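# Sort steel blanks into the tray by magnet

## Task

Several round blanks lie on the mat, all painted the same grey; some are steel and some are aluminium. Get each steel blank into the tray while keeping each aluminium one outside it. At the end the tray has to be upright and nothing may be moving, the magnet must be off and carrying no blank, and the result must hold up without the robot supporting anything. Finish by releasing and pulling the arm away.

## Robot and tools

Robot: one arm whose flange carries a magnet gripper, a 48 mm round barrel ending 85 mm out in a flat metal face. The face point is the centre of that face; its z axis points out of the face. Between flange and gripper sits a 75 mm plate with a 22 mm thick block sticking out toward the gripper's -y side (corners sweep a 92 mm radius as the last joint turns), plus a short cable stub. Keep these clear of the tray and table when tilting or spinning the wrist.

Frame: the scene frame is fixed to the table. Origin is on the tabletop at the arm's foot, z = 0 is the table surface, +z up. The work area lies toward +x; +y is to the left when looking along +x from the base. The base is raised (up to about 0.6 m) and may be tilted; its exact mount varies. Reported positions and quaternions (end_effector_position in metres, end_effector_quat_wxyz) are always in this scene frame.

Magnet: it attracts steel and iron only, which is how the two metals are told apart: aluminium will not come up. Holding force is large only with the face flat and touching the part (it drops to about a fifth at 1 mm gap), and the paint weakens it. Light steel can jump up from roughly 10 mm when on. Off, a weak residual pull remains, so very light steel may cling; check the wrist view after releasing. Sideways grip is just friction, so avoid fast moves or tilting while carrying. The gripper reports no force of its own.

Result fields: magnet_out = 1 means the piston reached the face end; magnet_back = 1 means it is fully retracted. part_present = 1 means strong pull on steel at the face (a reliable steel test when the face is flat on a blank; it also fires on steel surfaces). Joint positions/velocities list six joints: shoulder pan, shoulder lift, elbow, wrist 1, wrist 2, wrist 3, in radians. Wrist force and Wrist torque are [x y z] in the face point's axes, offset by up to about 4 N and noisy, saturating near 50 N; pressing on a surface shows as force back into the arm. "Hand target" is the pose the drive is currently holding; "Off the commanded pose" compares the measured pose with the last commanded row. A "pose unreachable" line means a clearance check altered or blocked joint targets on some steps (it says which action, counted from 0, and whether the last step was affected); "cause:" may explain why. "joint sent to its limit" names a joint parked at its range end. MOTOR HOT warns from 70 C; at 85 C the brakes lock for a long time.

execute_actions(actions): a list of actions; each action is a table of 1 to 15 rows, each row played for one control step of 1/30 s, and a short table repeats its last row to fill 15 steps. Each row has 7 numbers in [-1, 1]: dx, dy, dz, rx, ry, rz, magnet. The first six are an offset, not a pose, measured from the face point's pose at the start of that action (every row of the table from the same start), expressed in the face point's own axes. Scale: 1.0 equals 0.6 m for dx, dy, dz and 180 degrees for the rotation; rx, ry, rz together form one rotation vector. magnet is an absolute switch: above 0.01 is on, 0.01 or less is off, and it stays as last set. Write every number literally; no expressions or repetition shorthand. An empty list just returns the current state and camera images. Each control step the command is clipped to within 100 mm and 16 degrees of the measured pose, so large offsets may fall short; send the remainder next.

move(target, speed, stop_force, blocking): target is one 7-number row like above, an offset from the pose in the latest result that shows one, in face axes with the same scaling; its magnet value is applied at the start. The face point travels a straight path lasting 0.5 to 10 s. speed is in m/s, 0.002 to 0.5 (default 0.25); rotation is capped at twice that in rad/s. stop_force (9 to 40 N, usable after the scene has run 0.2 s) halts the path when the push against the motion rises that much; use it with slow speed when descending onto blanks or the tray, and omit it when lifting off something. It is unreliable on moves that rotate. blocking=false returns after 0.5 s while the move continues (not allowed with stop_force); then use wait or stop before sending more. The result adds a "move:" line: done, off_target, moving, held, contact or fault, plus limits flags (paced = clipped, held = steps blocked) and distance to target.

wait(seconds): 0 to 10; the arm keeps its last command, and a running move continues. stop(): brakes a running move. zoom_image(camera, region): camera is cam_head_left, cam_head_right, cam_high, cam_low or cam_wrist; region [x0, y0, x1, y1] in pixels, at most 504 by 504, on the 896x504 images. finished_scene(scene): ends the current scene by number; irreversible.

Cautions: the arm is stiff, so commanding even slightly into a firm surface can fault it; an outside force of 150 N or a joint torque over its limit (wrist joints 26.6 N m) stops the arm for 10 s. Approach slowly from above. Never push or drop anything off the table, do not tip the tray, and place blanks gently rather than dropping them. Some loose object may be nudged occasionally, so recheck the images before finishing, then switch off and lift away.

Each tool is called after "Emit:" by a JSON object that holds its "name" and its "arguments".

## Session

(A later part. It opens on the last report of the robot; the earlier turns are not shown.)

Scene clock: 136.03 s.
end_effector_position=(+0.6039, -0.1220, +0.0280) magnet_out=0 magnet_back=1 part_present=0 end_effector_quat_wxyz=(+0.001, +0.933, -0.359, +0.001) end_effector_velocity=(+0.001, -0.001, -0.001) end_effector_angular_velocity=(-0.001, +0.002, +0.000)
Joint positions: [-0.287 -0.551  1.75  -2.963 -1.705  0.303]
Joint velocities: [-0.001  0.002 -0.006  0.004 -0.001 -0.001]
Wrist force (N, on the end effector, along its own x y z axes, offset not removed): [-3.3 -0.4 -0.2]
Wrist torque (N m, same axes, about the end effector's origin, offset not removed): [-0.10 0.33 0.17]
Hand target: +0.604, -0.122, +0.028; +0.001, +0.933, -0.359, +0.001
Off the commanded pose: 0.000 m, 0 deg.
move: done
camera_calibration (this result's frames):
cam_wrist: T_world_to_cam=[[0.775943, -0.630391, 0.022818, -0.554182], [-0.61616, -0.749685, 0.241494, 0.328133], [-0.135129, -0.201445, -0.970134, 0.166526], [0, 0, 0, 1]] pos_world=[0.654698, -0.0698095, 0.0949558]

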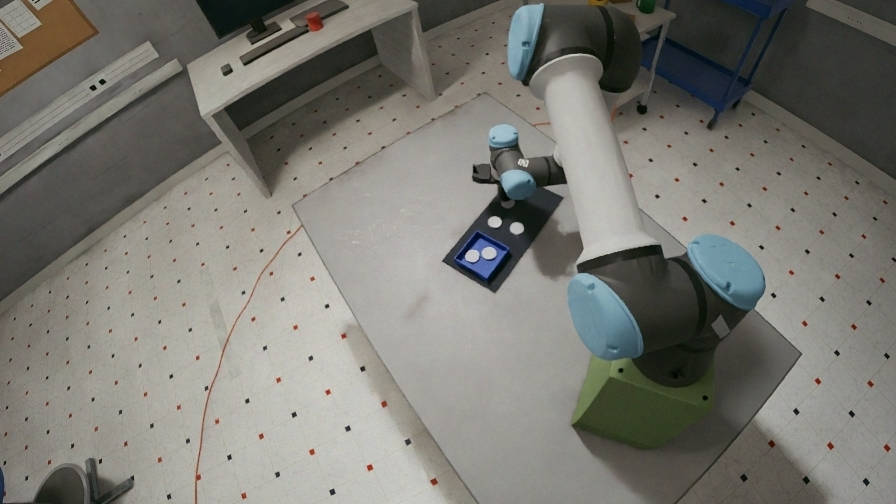

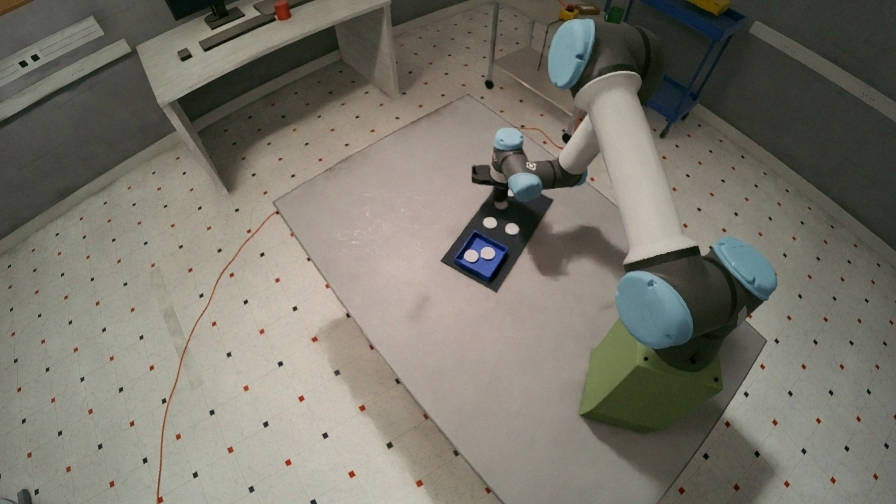

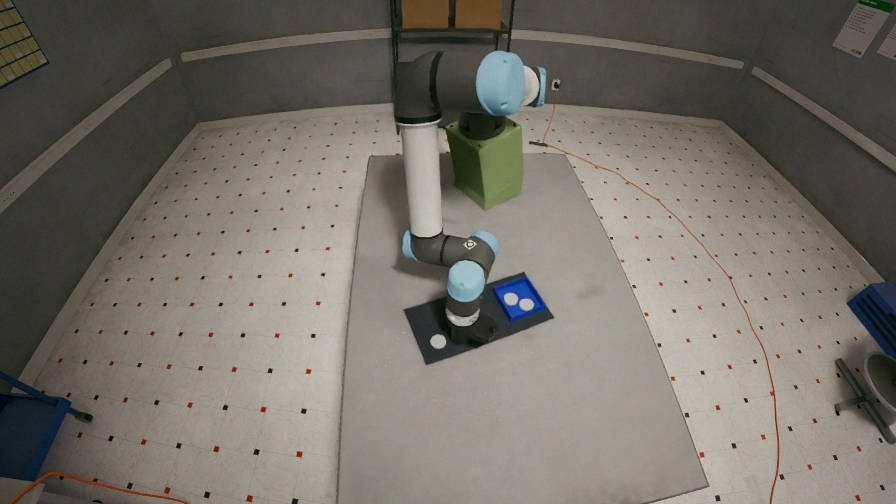

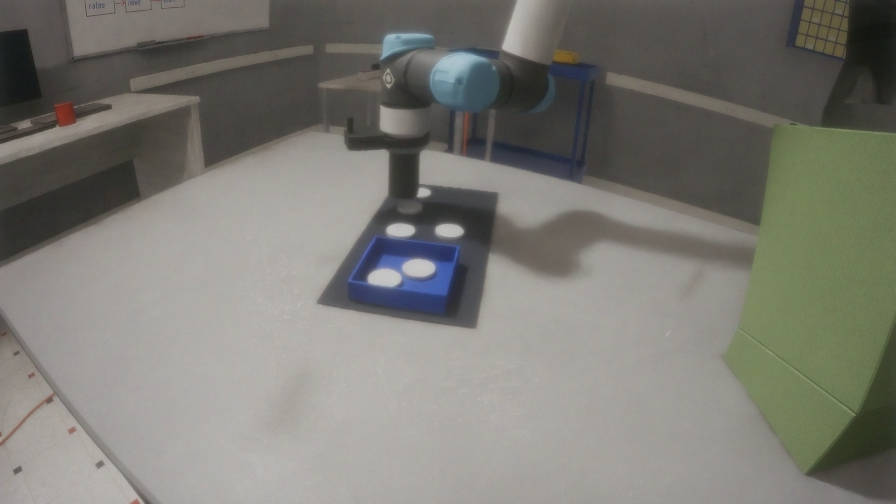

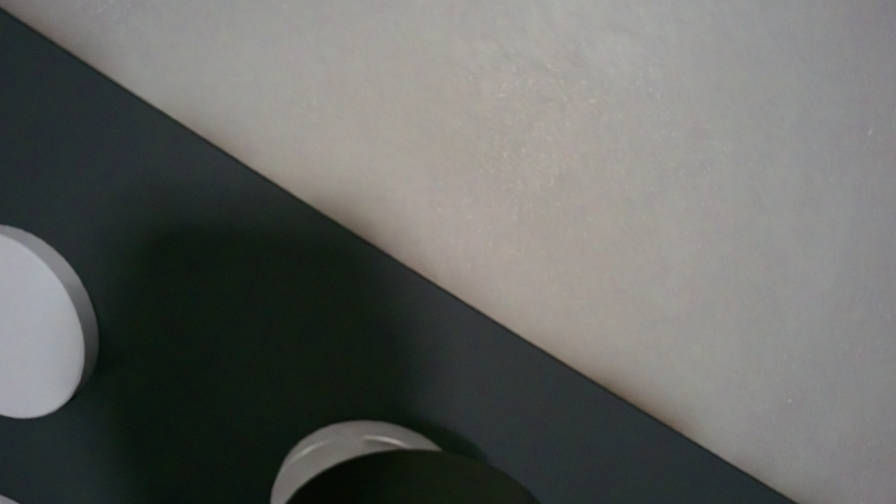

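Emit:
{"name": "execute_actions", "arguments": {"actions": [[[-0.018,0.01,0,0,0,0,0]],[[0,0,0.013,0,0,0,0],[0,0,0.026,0,0,0,0]],[[0,0,0,0,0,0,1]],[[0,0,-0.026,0,0,0,1]]]}}

Scene clock: 142.63 s.
end_effector_position=(+0.5920, -0.1193, +0.0279) magnet_out=1 magnet_back=0 part_present=1 end_effector_quat_wxyz=(+0.001, +0.933, -0.359, +0.001) end_effector_velocity=(-0.000, -0.000, +0.002) end_effector_angular_velocity=(-0.002, +0.000, -0.000)
Joint positions: [-0.292 -0.557  1.786 -2.993 -1.705  0.299]
Joint velocities: [ 0.001 -0.005  0.003  0.001 -0.002  0.001]
Wrist force (N, on the end effector, along its own x y z axes, offset not removed): [-3.5 0.2 1.1]
Wrist torque (N m, same axes, about the end effector's origin, offset not removed): [-0.03 0.35 0.13]
Hand target: +0.592, -0.119, +0.028; +0.001, +0.933, -0.359, +0.001
Off the commanded pose: 0.000 m, 0 deg.
Step readings (end_effector_position; steps 1 to 15: 1st action; 16 to 30: 2nd action; 31 to 45: 3rd action; 46 to 60: 4th action):
0: (+0.6040, -0.1221, +0.0279)
1: (+0.6040, -0.1221, +0.0279)
2: (+0.6033, -0.1221, +0.0279)
4: (+0.5982, -0.1208, +0.0277)
8: (+0.5934, -0.1196, +0.0278)
15: (+0.5920, -0.1192, +0.0279)
16: (+0.5919, -0.1192, +0.0279)
17: (+0.5919, -0.1193, +0.0273)
19: (+0.5919, -0.1193, +0.0220)
23: (+0.5918, -0.1193, +0.0149)
30: (+0.5920, -0.1193, +0.0126)
31: (+0.5920, -0.1193, +0.0125)
32: (+0.5920, -0.1193, +0.0125)
34: (+0.5920, -0.1193, +0.0125)
38: (+0.5920, -0.1193, +0.0125)
45: (+0.5920, -0.1193, +0.0125)
46: (+0.5920, -0.1193, +0.0125)
47: (+0.5918, -0.1192, +0.0136)
49: (+0.5920, -0.1193, +0.0198)
53: (+0.5920, -0.1193, +0.0260)
60: end_effector_position above
camera_calibration (this result's frames):
cam_wrist: T_world_to_cam=[[0.775918, -0.63042, 0.0228505, -0.543211], [-0.616193, -0.749654, 0.241507, 0.322904], [-0.135121, -0.20147, -0.97013, 0.165419], [0, 0, 0, 1]] pos_world=[0.64281, -0.0670579, 0.0949074]

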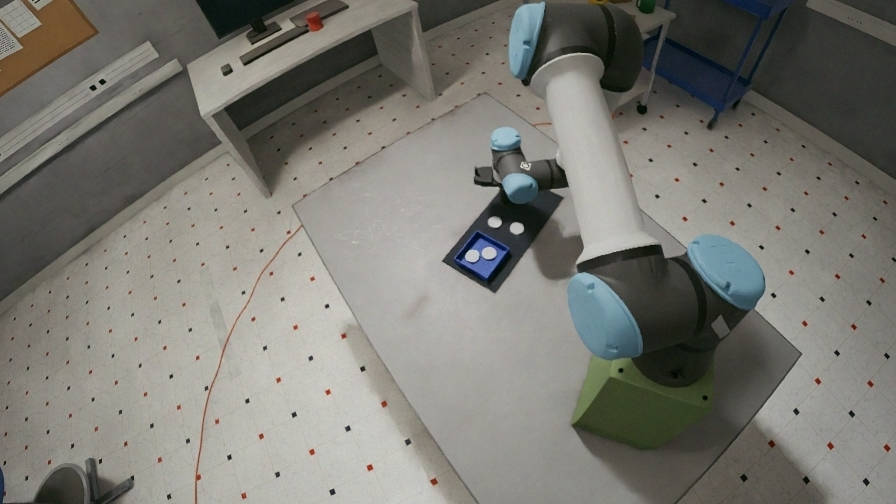

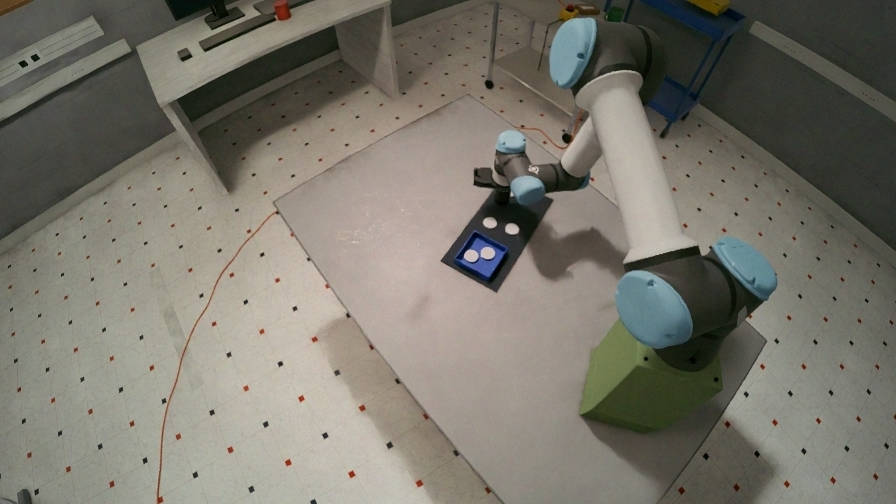

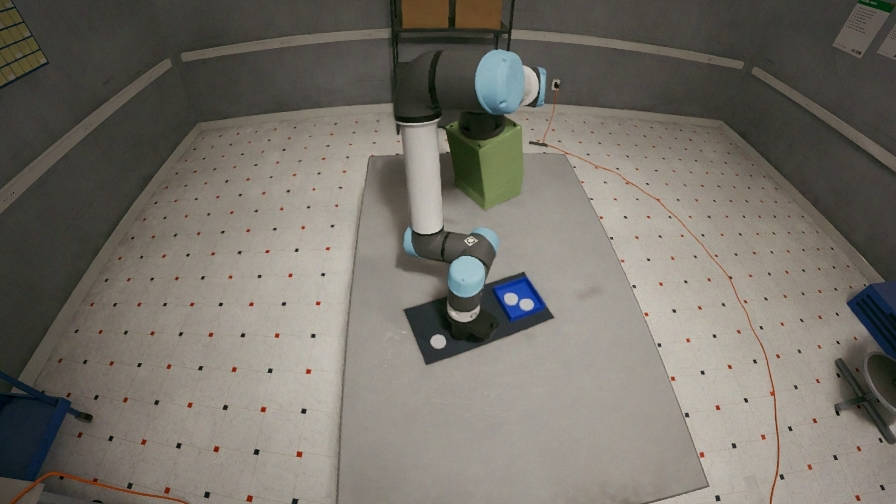

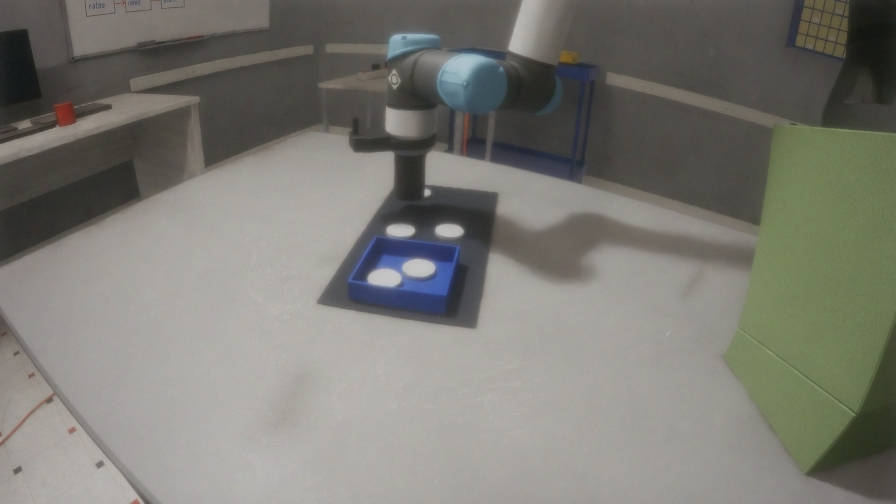

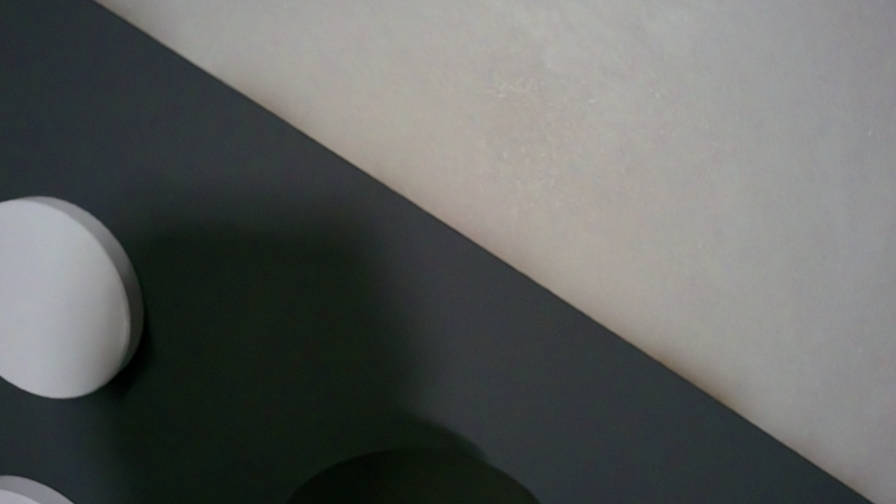

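Emit:
{"name": "move", "arguments": {"target": [0,0,-0.045,0,0,0,1]}}

Emit:
{"name": "move", "arguments": {"target": [-0.270,-0.129,0,0,0,0,1], "speed": 0.3}}

Scene clock: 150.60 s.
end_effector_position=(+0.5920, -0.1192, +0.0547) magnet_out=1 magnet_back=0 part_present=1 end_effector_quat_wxyz=(+0.001, +0.933, -0.359, +0.001) end_effector_velocity=(+0.000, -0.001, +0.002) end_effector_angular_velocity=(-0.001, -0.000, -0.001)
Joint positions: [-0.285 -0.619  1.82  -2.964 -1.706  0.305]
Joint velocities: [-0.    -0.005  0.002  0.002 -0.001  0.   ]
Wrist force (N, on the end effector, along its own x y z axes, offset not removed): [-2.8 0.2 1.4]
Wrist torque (N m, same axes, about the end effector's origin, offset not removed): [0.00 0.20 0.10]
Hand target: +0.592, -0.119, +0.055; +0.001, +0.933, -0.359, +0.001
Off the commanded pose: 0.000 m, 0 deg.
move: done
camera_calibration (this result's frames):
cam_wrist: T_world_to_cam=[[0.775917, -0.630421, 0.0228312, -0.543753], [-0.616192, -0.749658, 0.241497, 0.31649], [-0.135129, -0.20145, -0.970133, 0.191462], [0, 0, 0, 1]] pos_world=[0.642798, -0.0669639, 0.121726]

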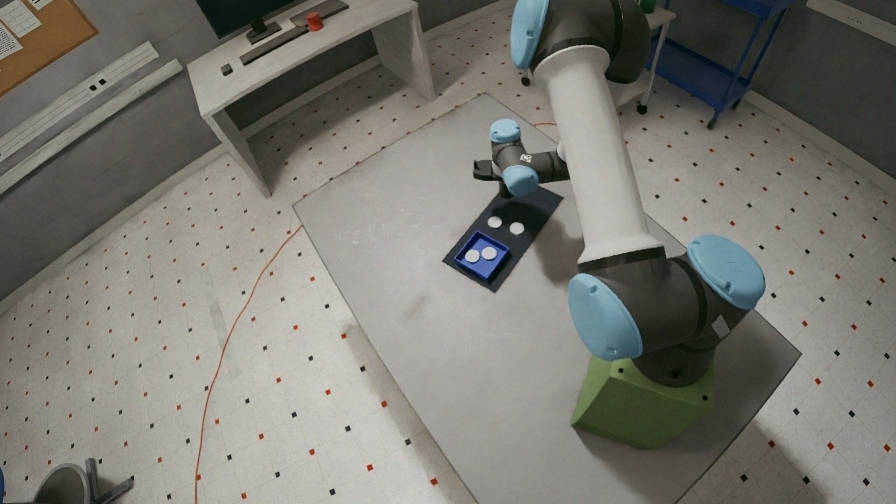

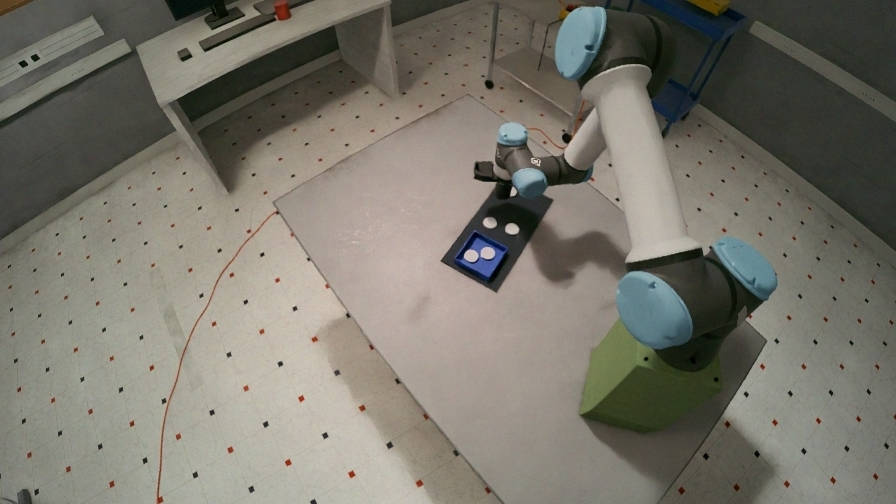

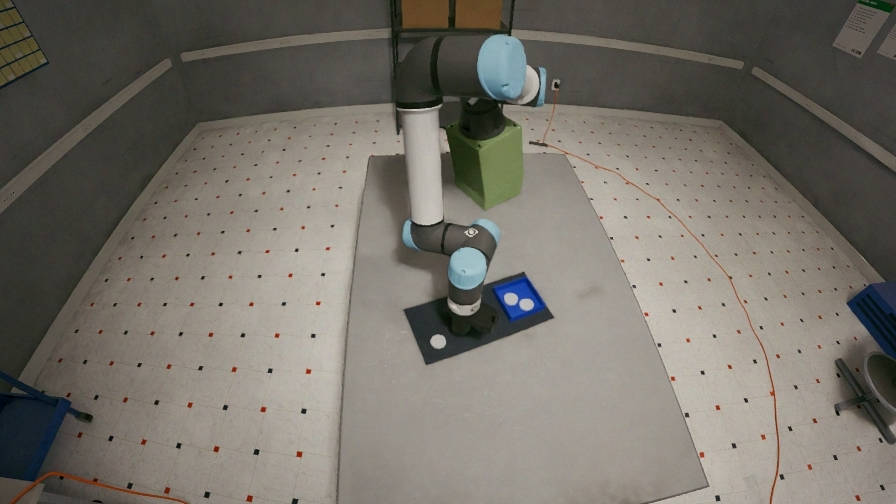

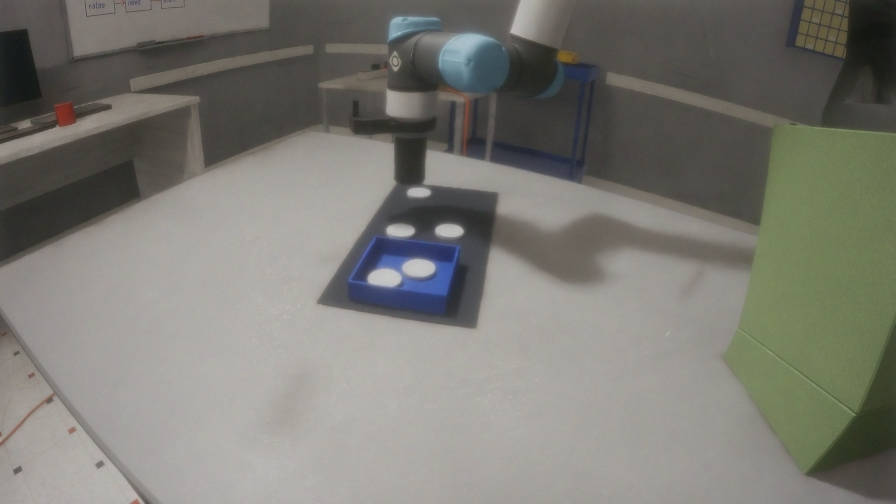

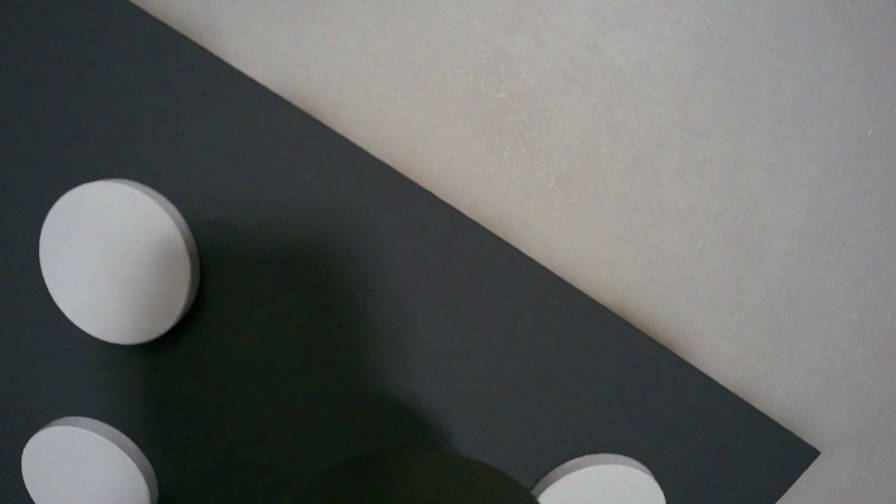

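Scene clock: 151.83 s.
end_effector_position=(+0.5240, +0.0470, +0.0542) magnet_out=1 magnet_back=0 part_present=1 end_effector_quat_wxyz=(+0.001, +0.933, -0.360, +0.001) end_effector_velocity=(+0.000, +0.001, +0.001) end_effector_angular_velocity=(-0.001, -0.002, -0.001)
Joint positions: [-0.036 -0.578  2.009 -3.155 -1.748  0.554]
Joint velocities: [ 0.003 -0.    -0.    -0.001 -0.001  0.003]
Wrist force (N, on the end effector, along its own x y z axes, offset not removed): [-3.3 -0.3 0.2]
Wrist torque (N m, same axes, about the end effector's origin, offset not removed): [-0.06 0.32 0.04]
Hand target: +0.524, +0.047, +0.054; +0.001, +0.933, -0.360, +0.001
Off the commanded pose: 0.000 m, 0 deg.
move: done
camera_calibration (this result's frames):
cam_wrist: T_world_to_cam=[[0.775856, -0.630514, 0.0223558, -0.386218], [-0.616254, -0.749764, 0.241009, 0.39939], [-0.135198, -0.200765, -0.970265, 0.215277], [0, 0, 0, 1]] pos_world=[0.574881, 0.0991525, 0.121254]

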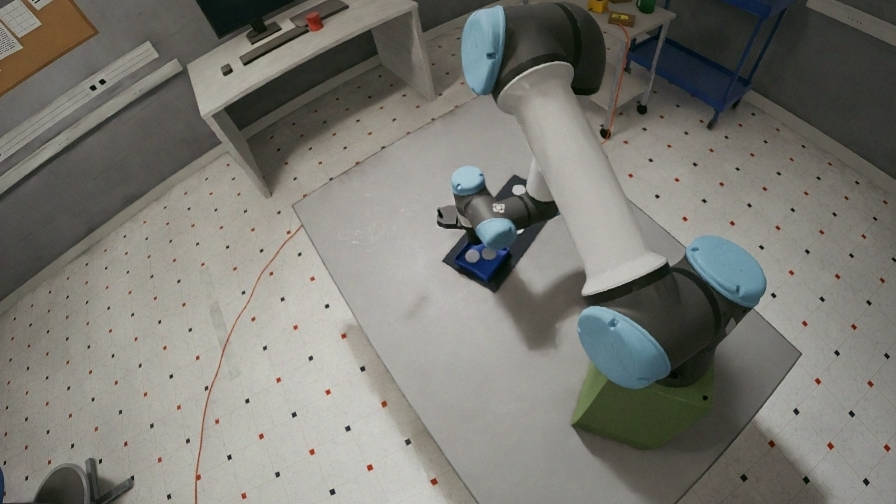

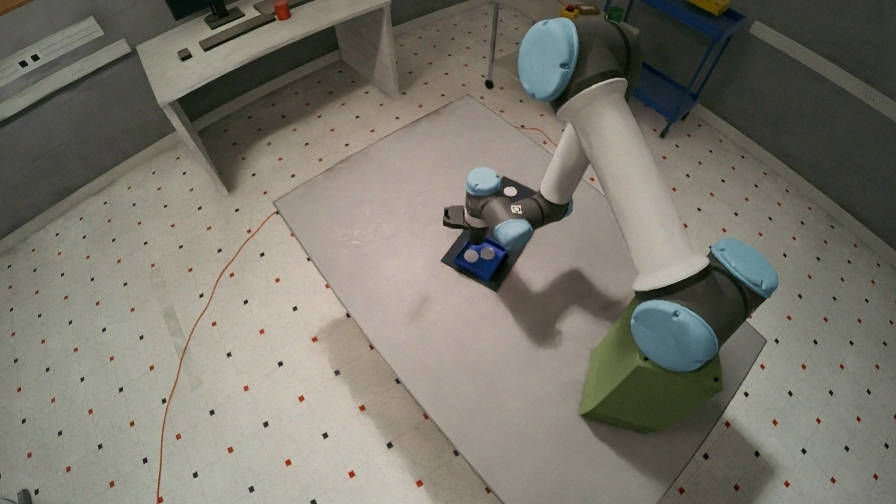

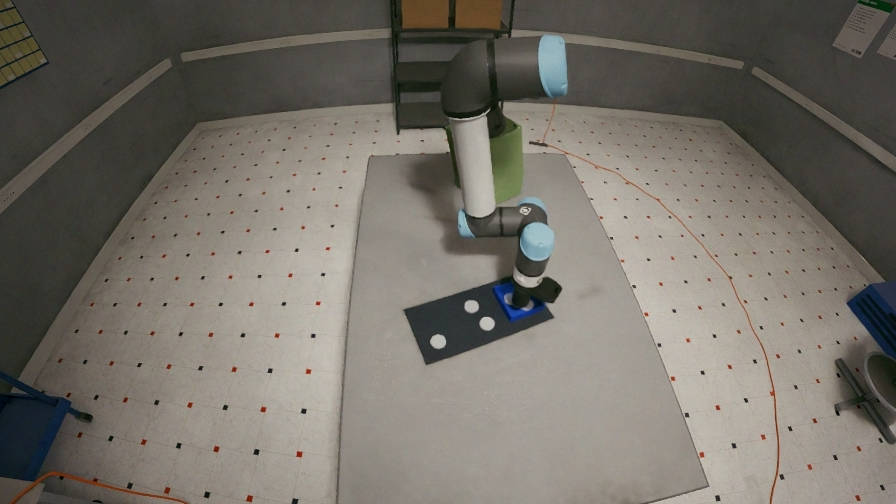

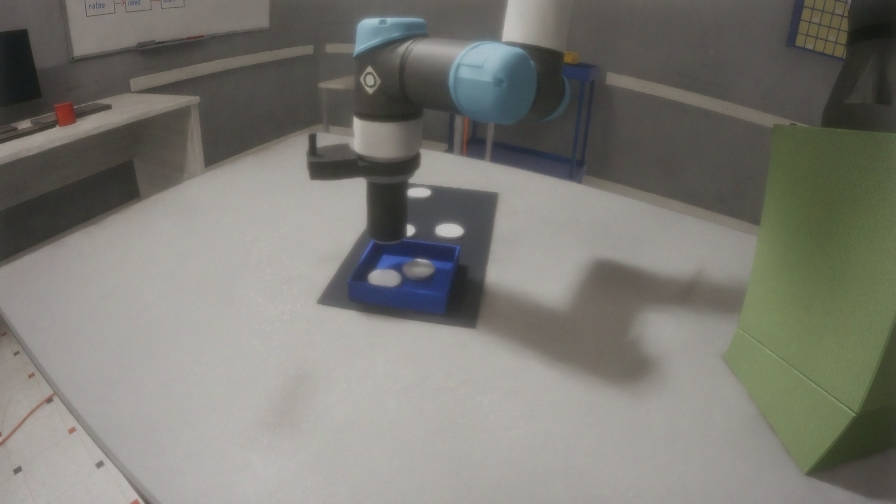

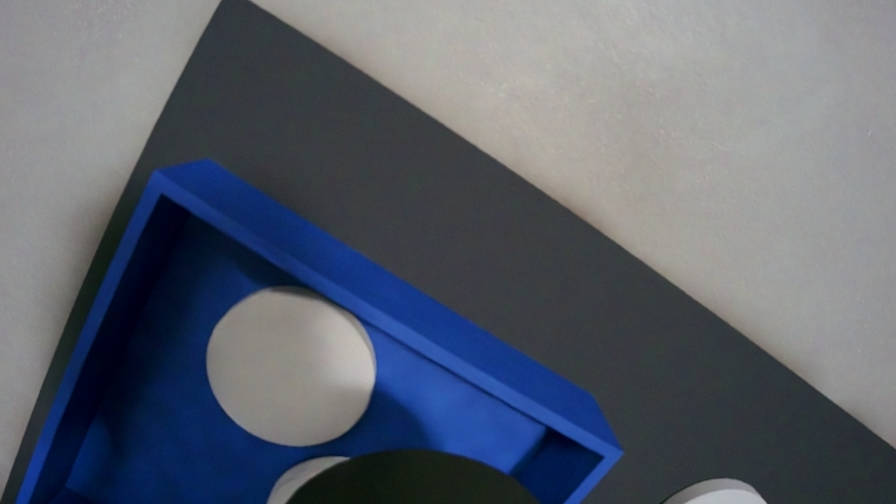

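Emit:
{"name": "move", "arguments": {"target": [0.002,0.010,0.02,0,0,0,1], "speed": 0.1}}

Emit:
{"name": "move", "arguments": {"target": [0,0,0.033,0,0,0,1], "speed": 0.04}}

Scene clock: 159.77 s.
end_effector_position=(+0.5209, +0.0418, +0.0424) magnet_out=1 magnet_back=0 part_present=1 end_effector_quat_wxyz=(+0.001, +0.933, -0.360, +0.001) end_effector_velocity=(-0.001, -0.001, -0.002) end_effector_angular_velocity=(+0.000, +0.000, -0.000)
Joint positions: [-0.051 -0.55   2.004 -3.18  -1.746  0.539]
Joint velocities: [-0.003  0.005 -0.001 -0.004  0.001 -0.003]
Wrist force (N, on the end effector, along its own x y z axes, offset not removed): [-2.3 -1.2 1.1]
Wrist torque (N m, same axes, about the end effector's origin, offset not removed): [-0.17 0.13 0.13]
Hand target: +0.521, +0.042, +0.042; +0.001, +0.933, -0.360, +0.001
Off the commanded pose: 0.000 m, 0 deg.
move: done
camera_calibration (this result's frames):
cam_wrist: T_world_to_cam=[[0.775859, -0.630509, 0.022383, -0.386843], [-0.61625, -0.749756, 0.241043, 0.396414], [-0.135198, -0.200809, -0.970256, 0.202348], [0, 0, 0, 1]] pos_world=[0.571783, 0.0939389, 0.109436]

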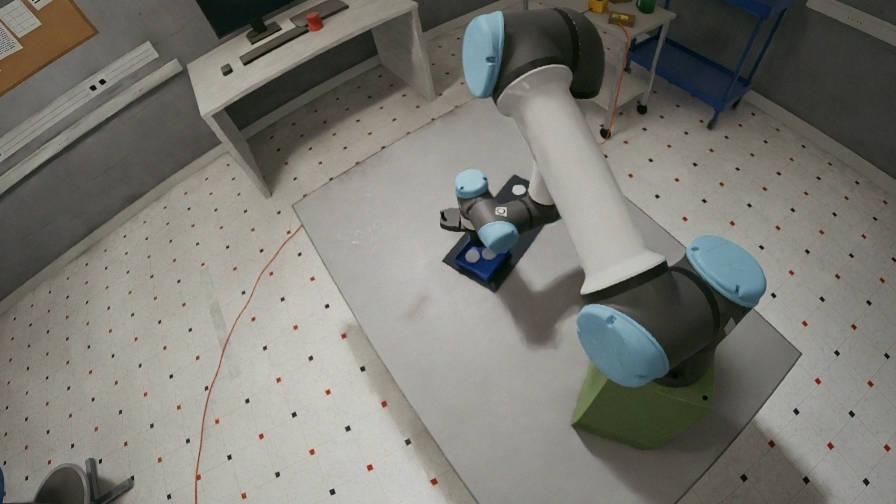

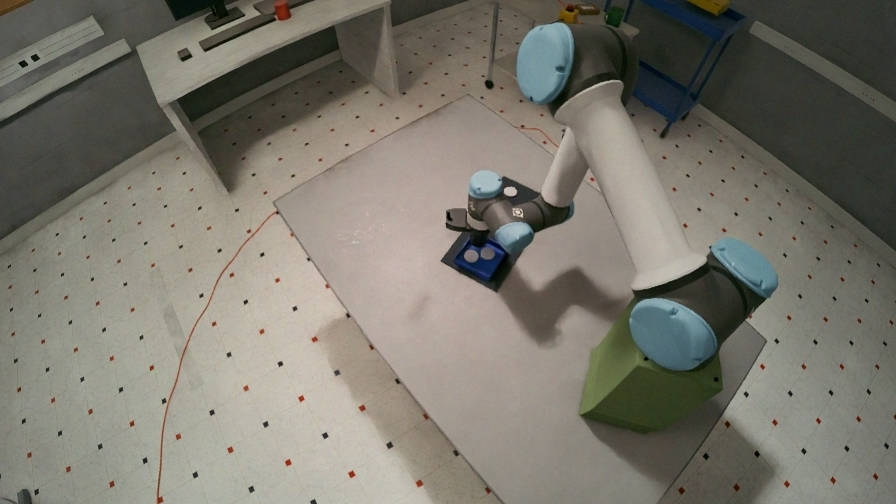

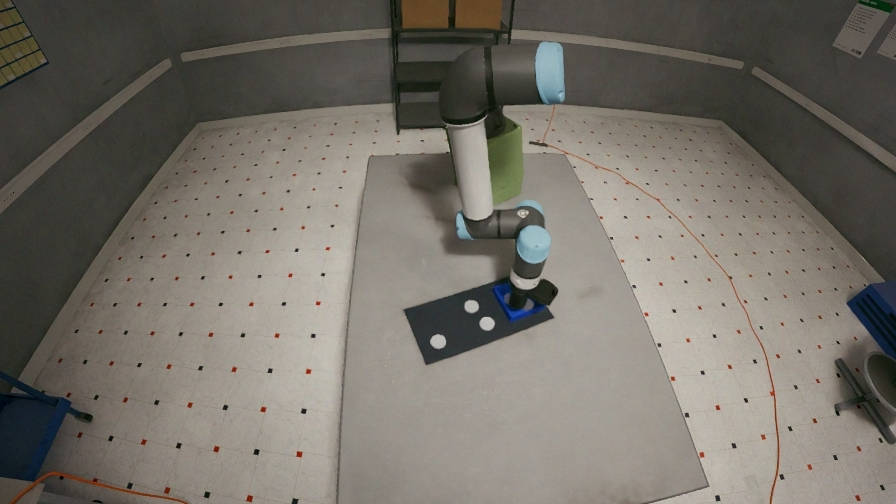

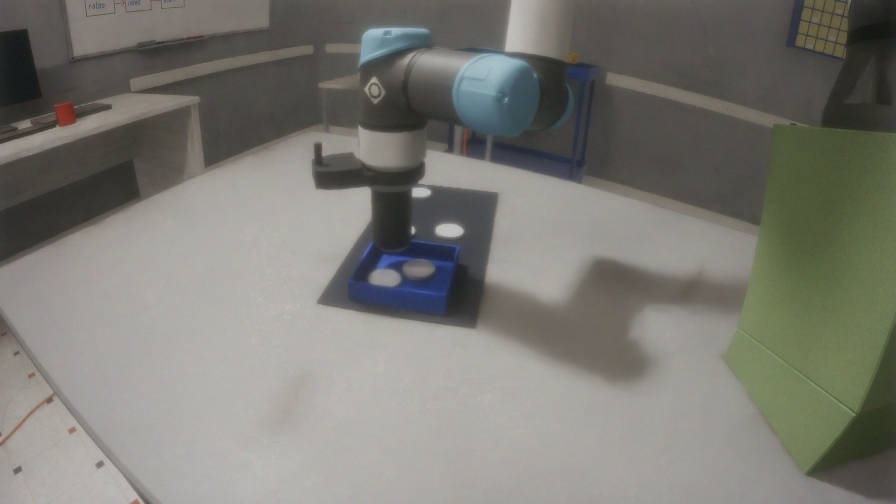

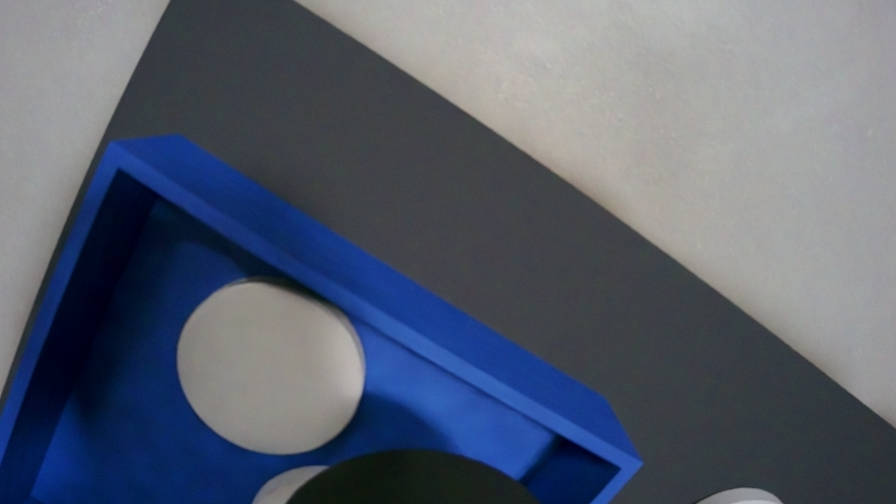

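Scene clock: 160.63 s.
end_effector_position=(+0.5210, +0.0417, +0.0228) magnet_out=1 magnet_back=0 part_present=1 end_effector_quat_wxyz=(+0.001, +0.933, -0.360, +0.001) end_effector_velocity=(+0.000, -0.001, -0.002) end_effector_angular_velocity=(-0.000, +0.000, -0.001)
Joint positions: [-0.058 -0.501  1.976 -3.203 -1.745  0.532]
Joint velocities: [-0.002  0.005 -0.003 -0.002 -0.    -0.001]
Wrist force (N, on the end effector, along its own x y z axes, offset not removed): [-3.5 -1.1 -0.3]
Wrist torque (N m, same axes, about the end effector's origin, offset not removed): [-0.14 0.29 0.09]
Hand target: +0.521, +0.042, +0.023; +0.001, +0.933, -0.360, +0.001
Off the commanded pose: 0.000 m, 0 deg.
move: done
camera_calibration (this result's frames):
cam_wrist: T_world_to_cam=[[0.775859, -0.630509, 0.0223983, -0.386447], [-0.616251, -0.749752, 0.241053, 0.401101], [-0.135193, -0.200826, -0.970253, 0.183287], [0, 0, 0, 1]] pos_world=[0.571786, 0.0938773, 0.0898041]

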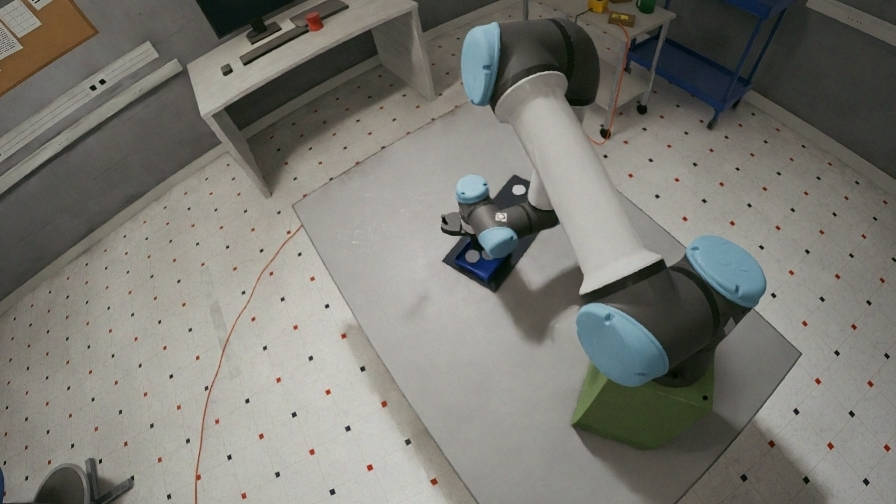

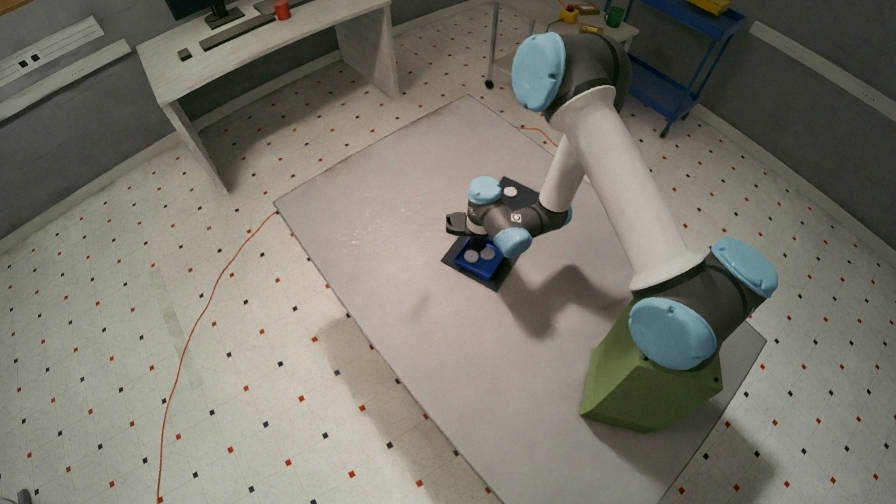

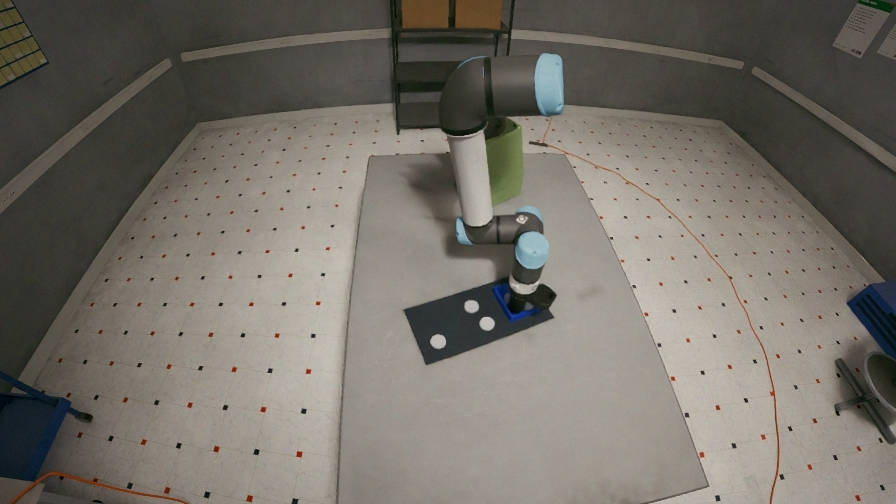

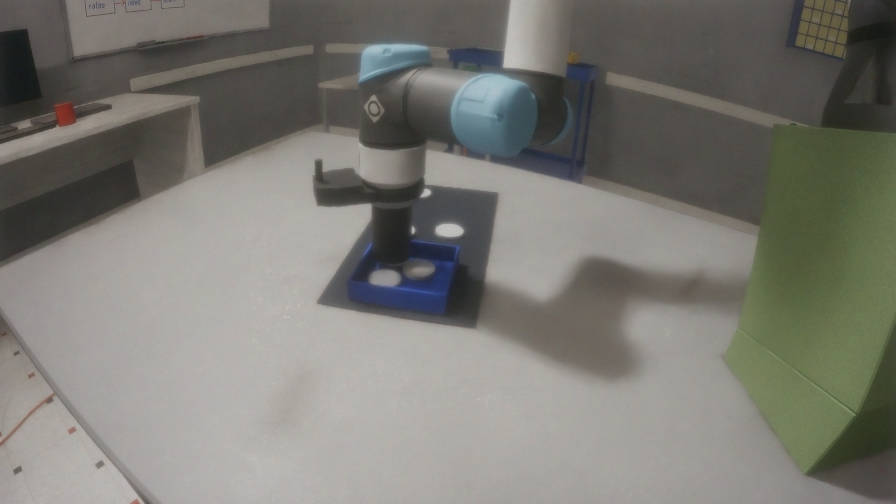

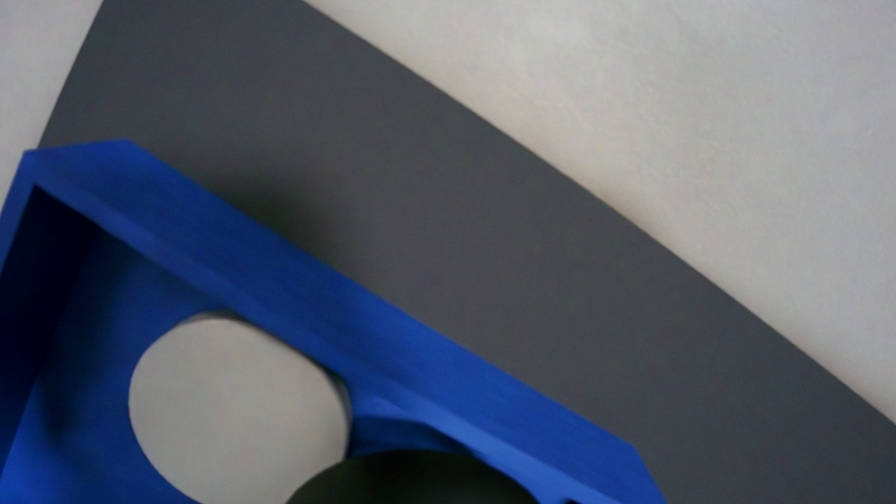

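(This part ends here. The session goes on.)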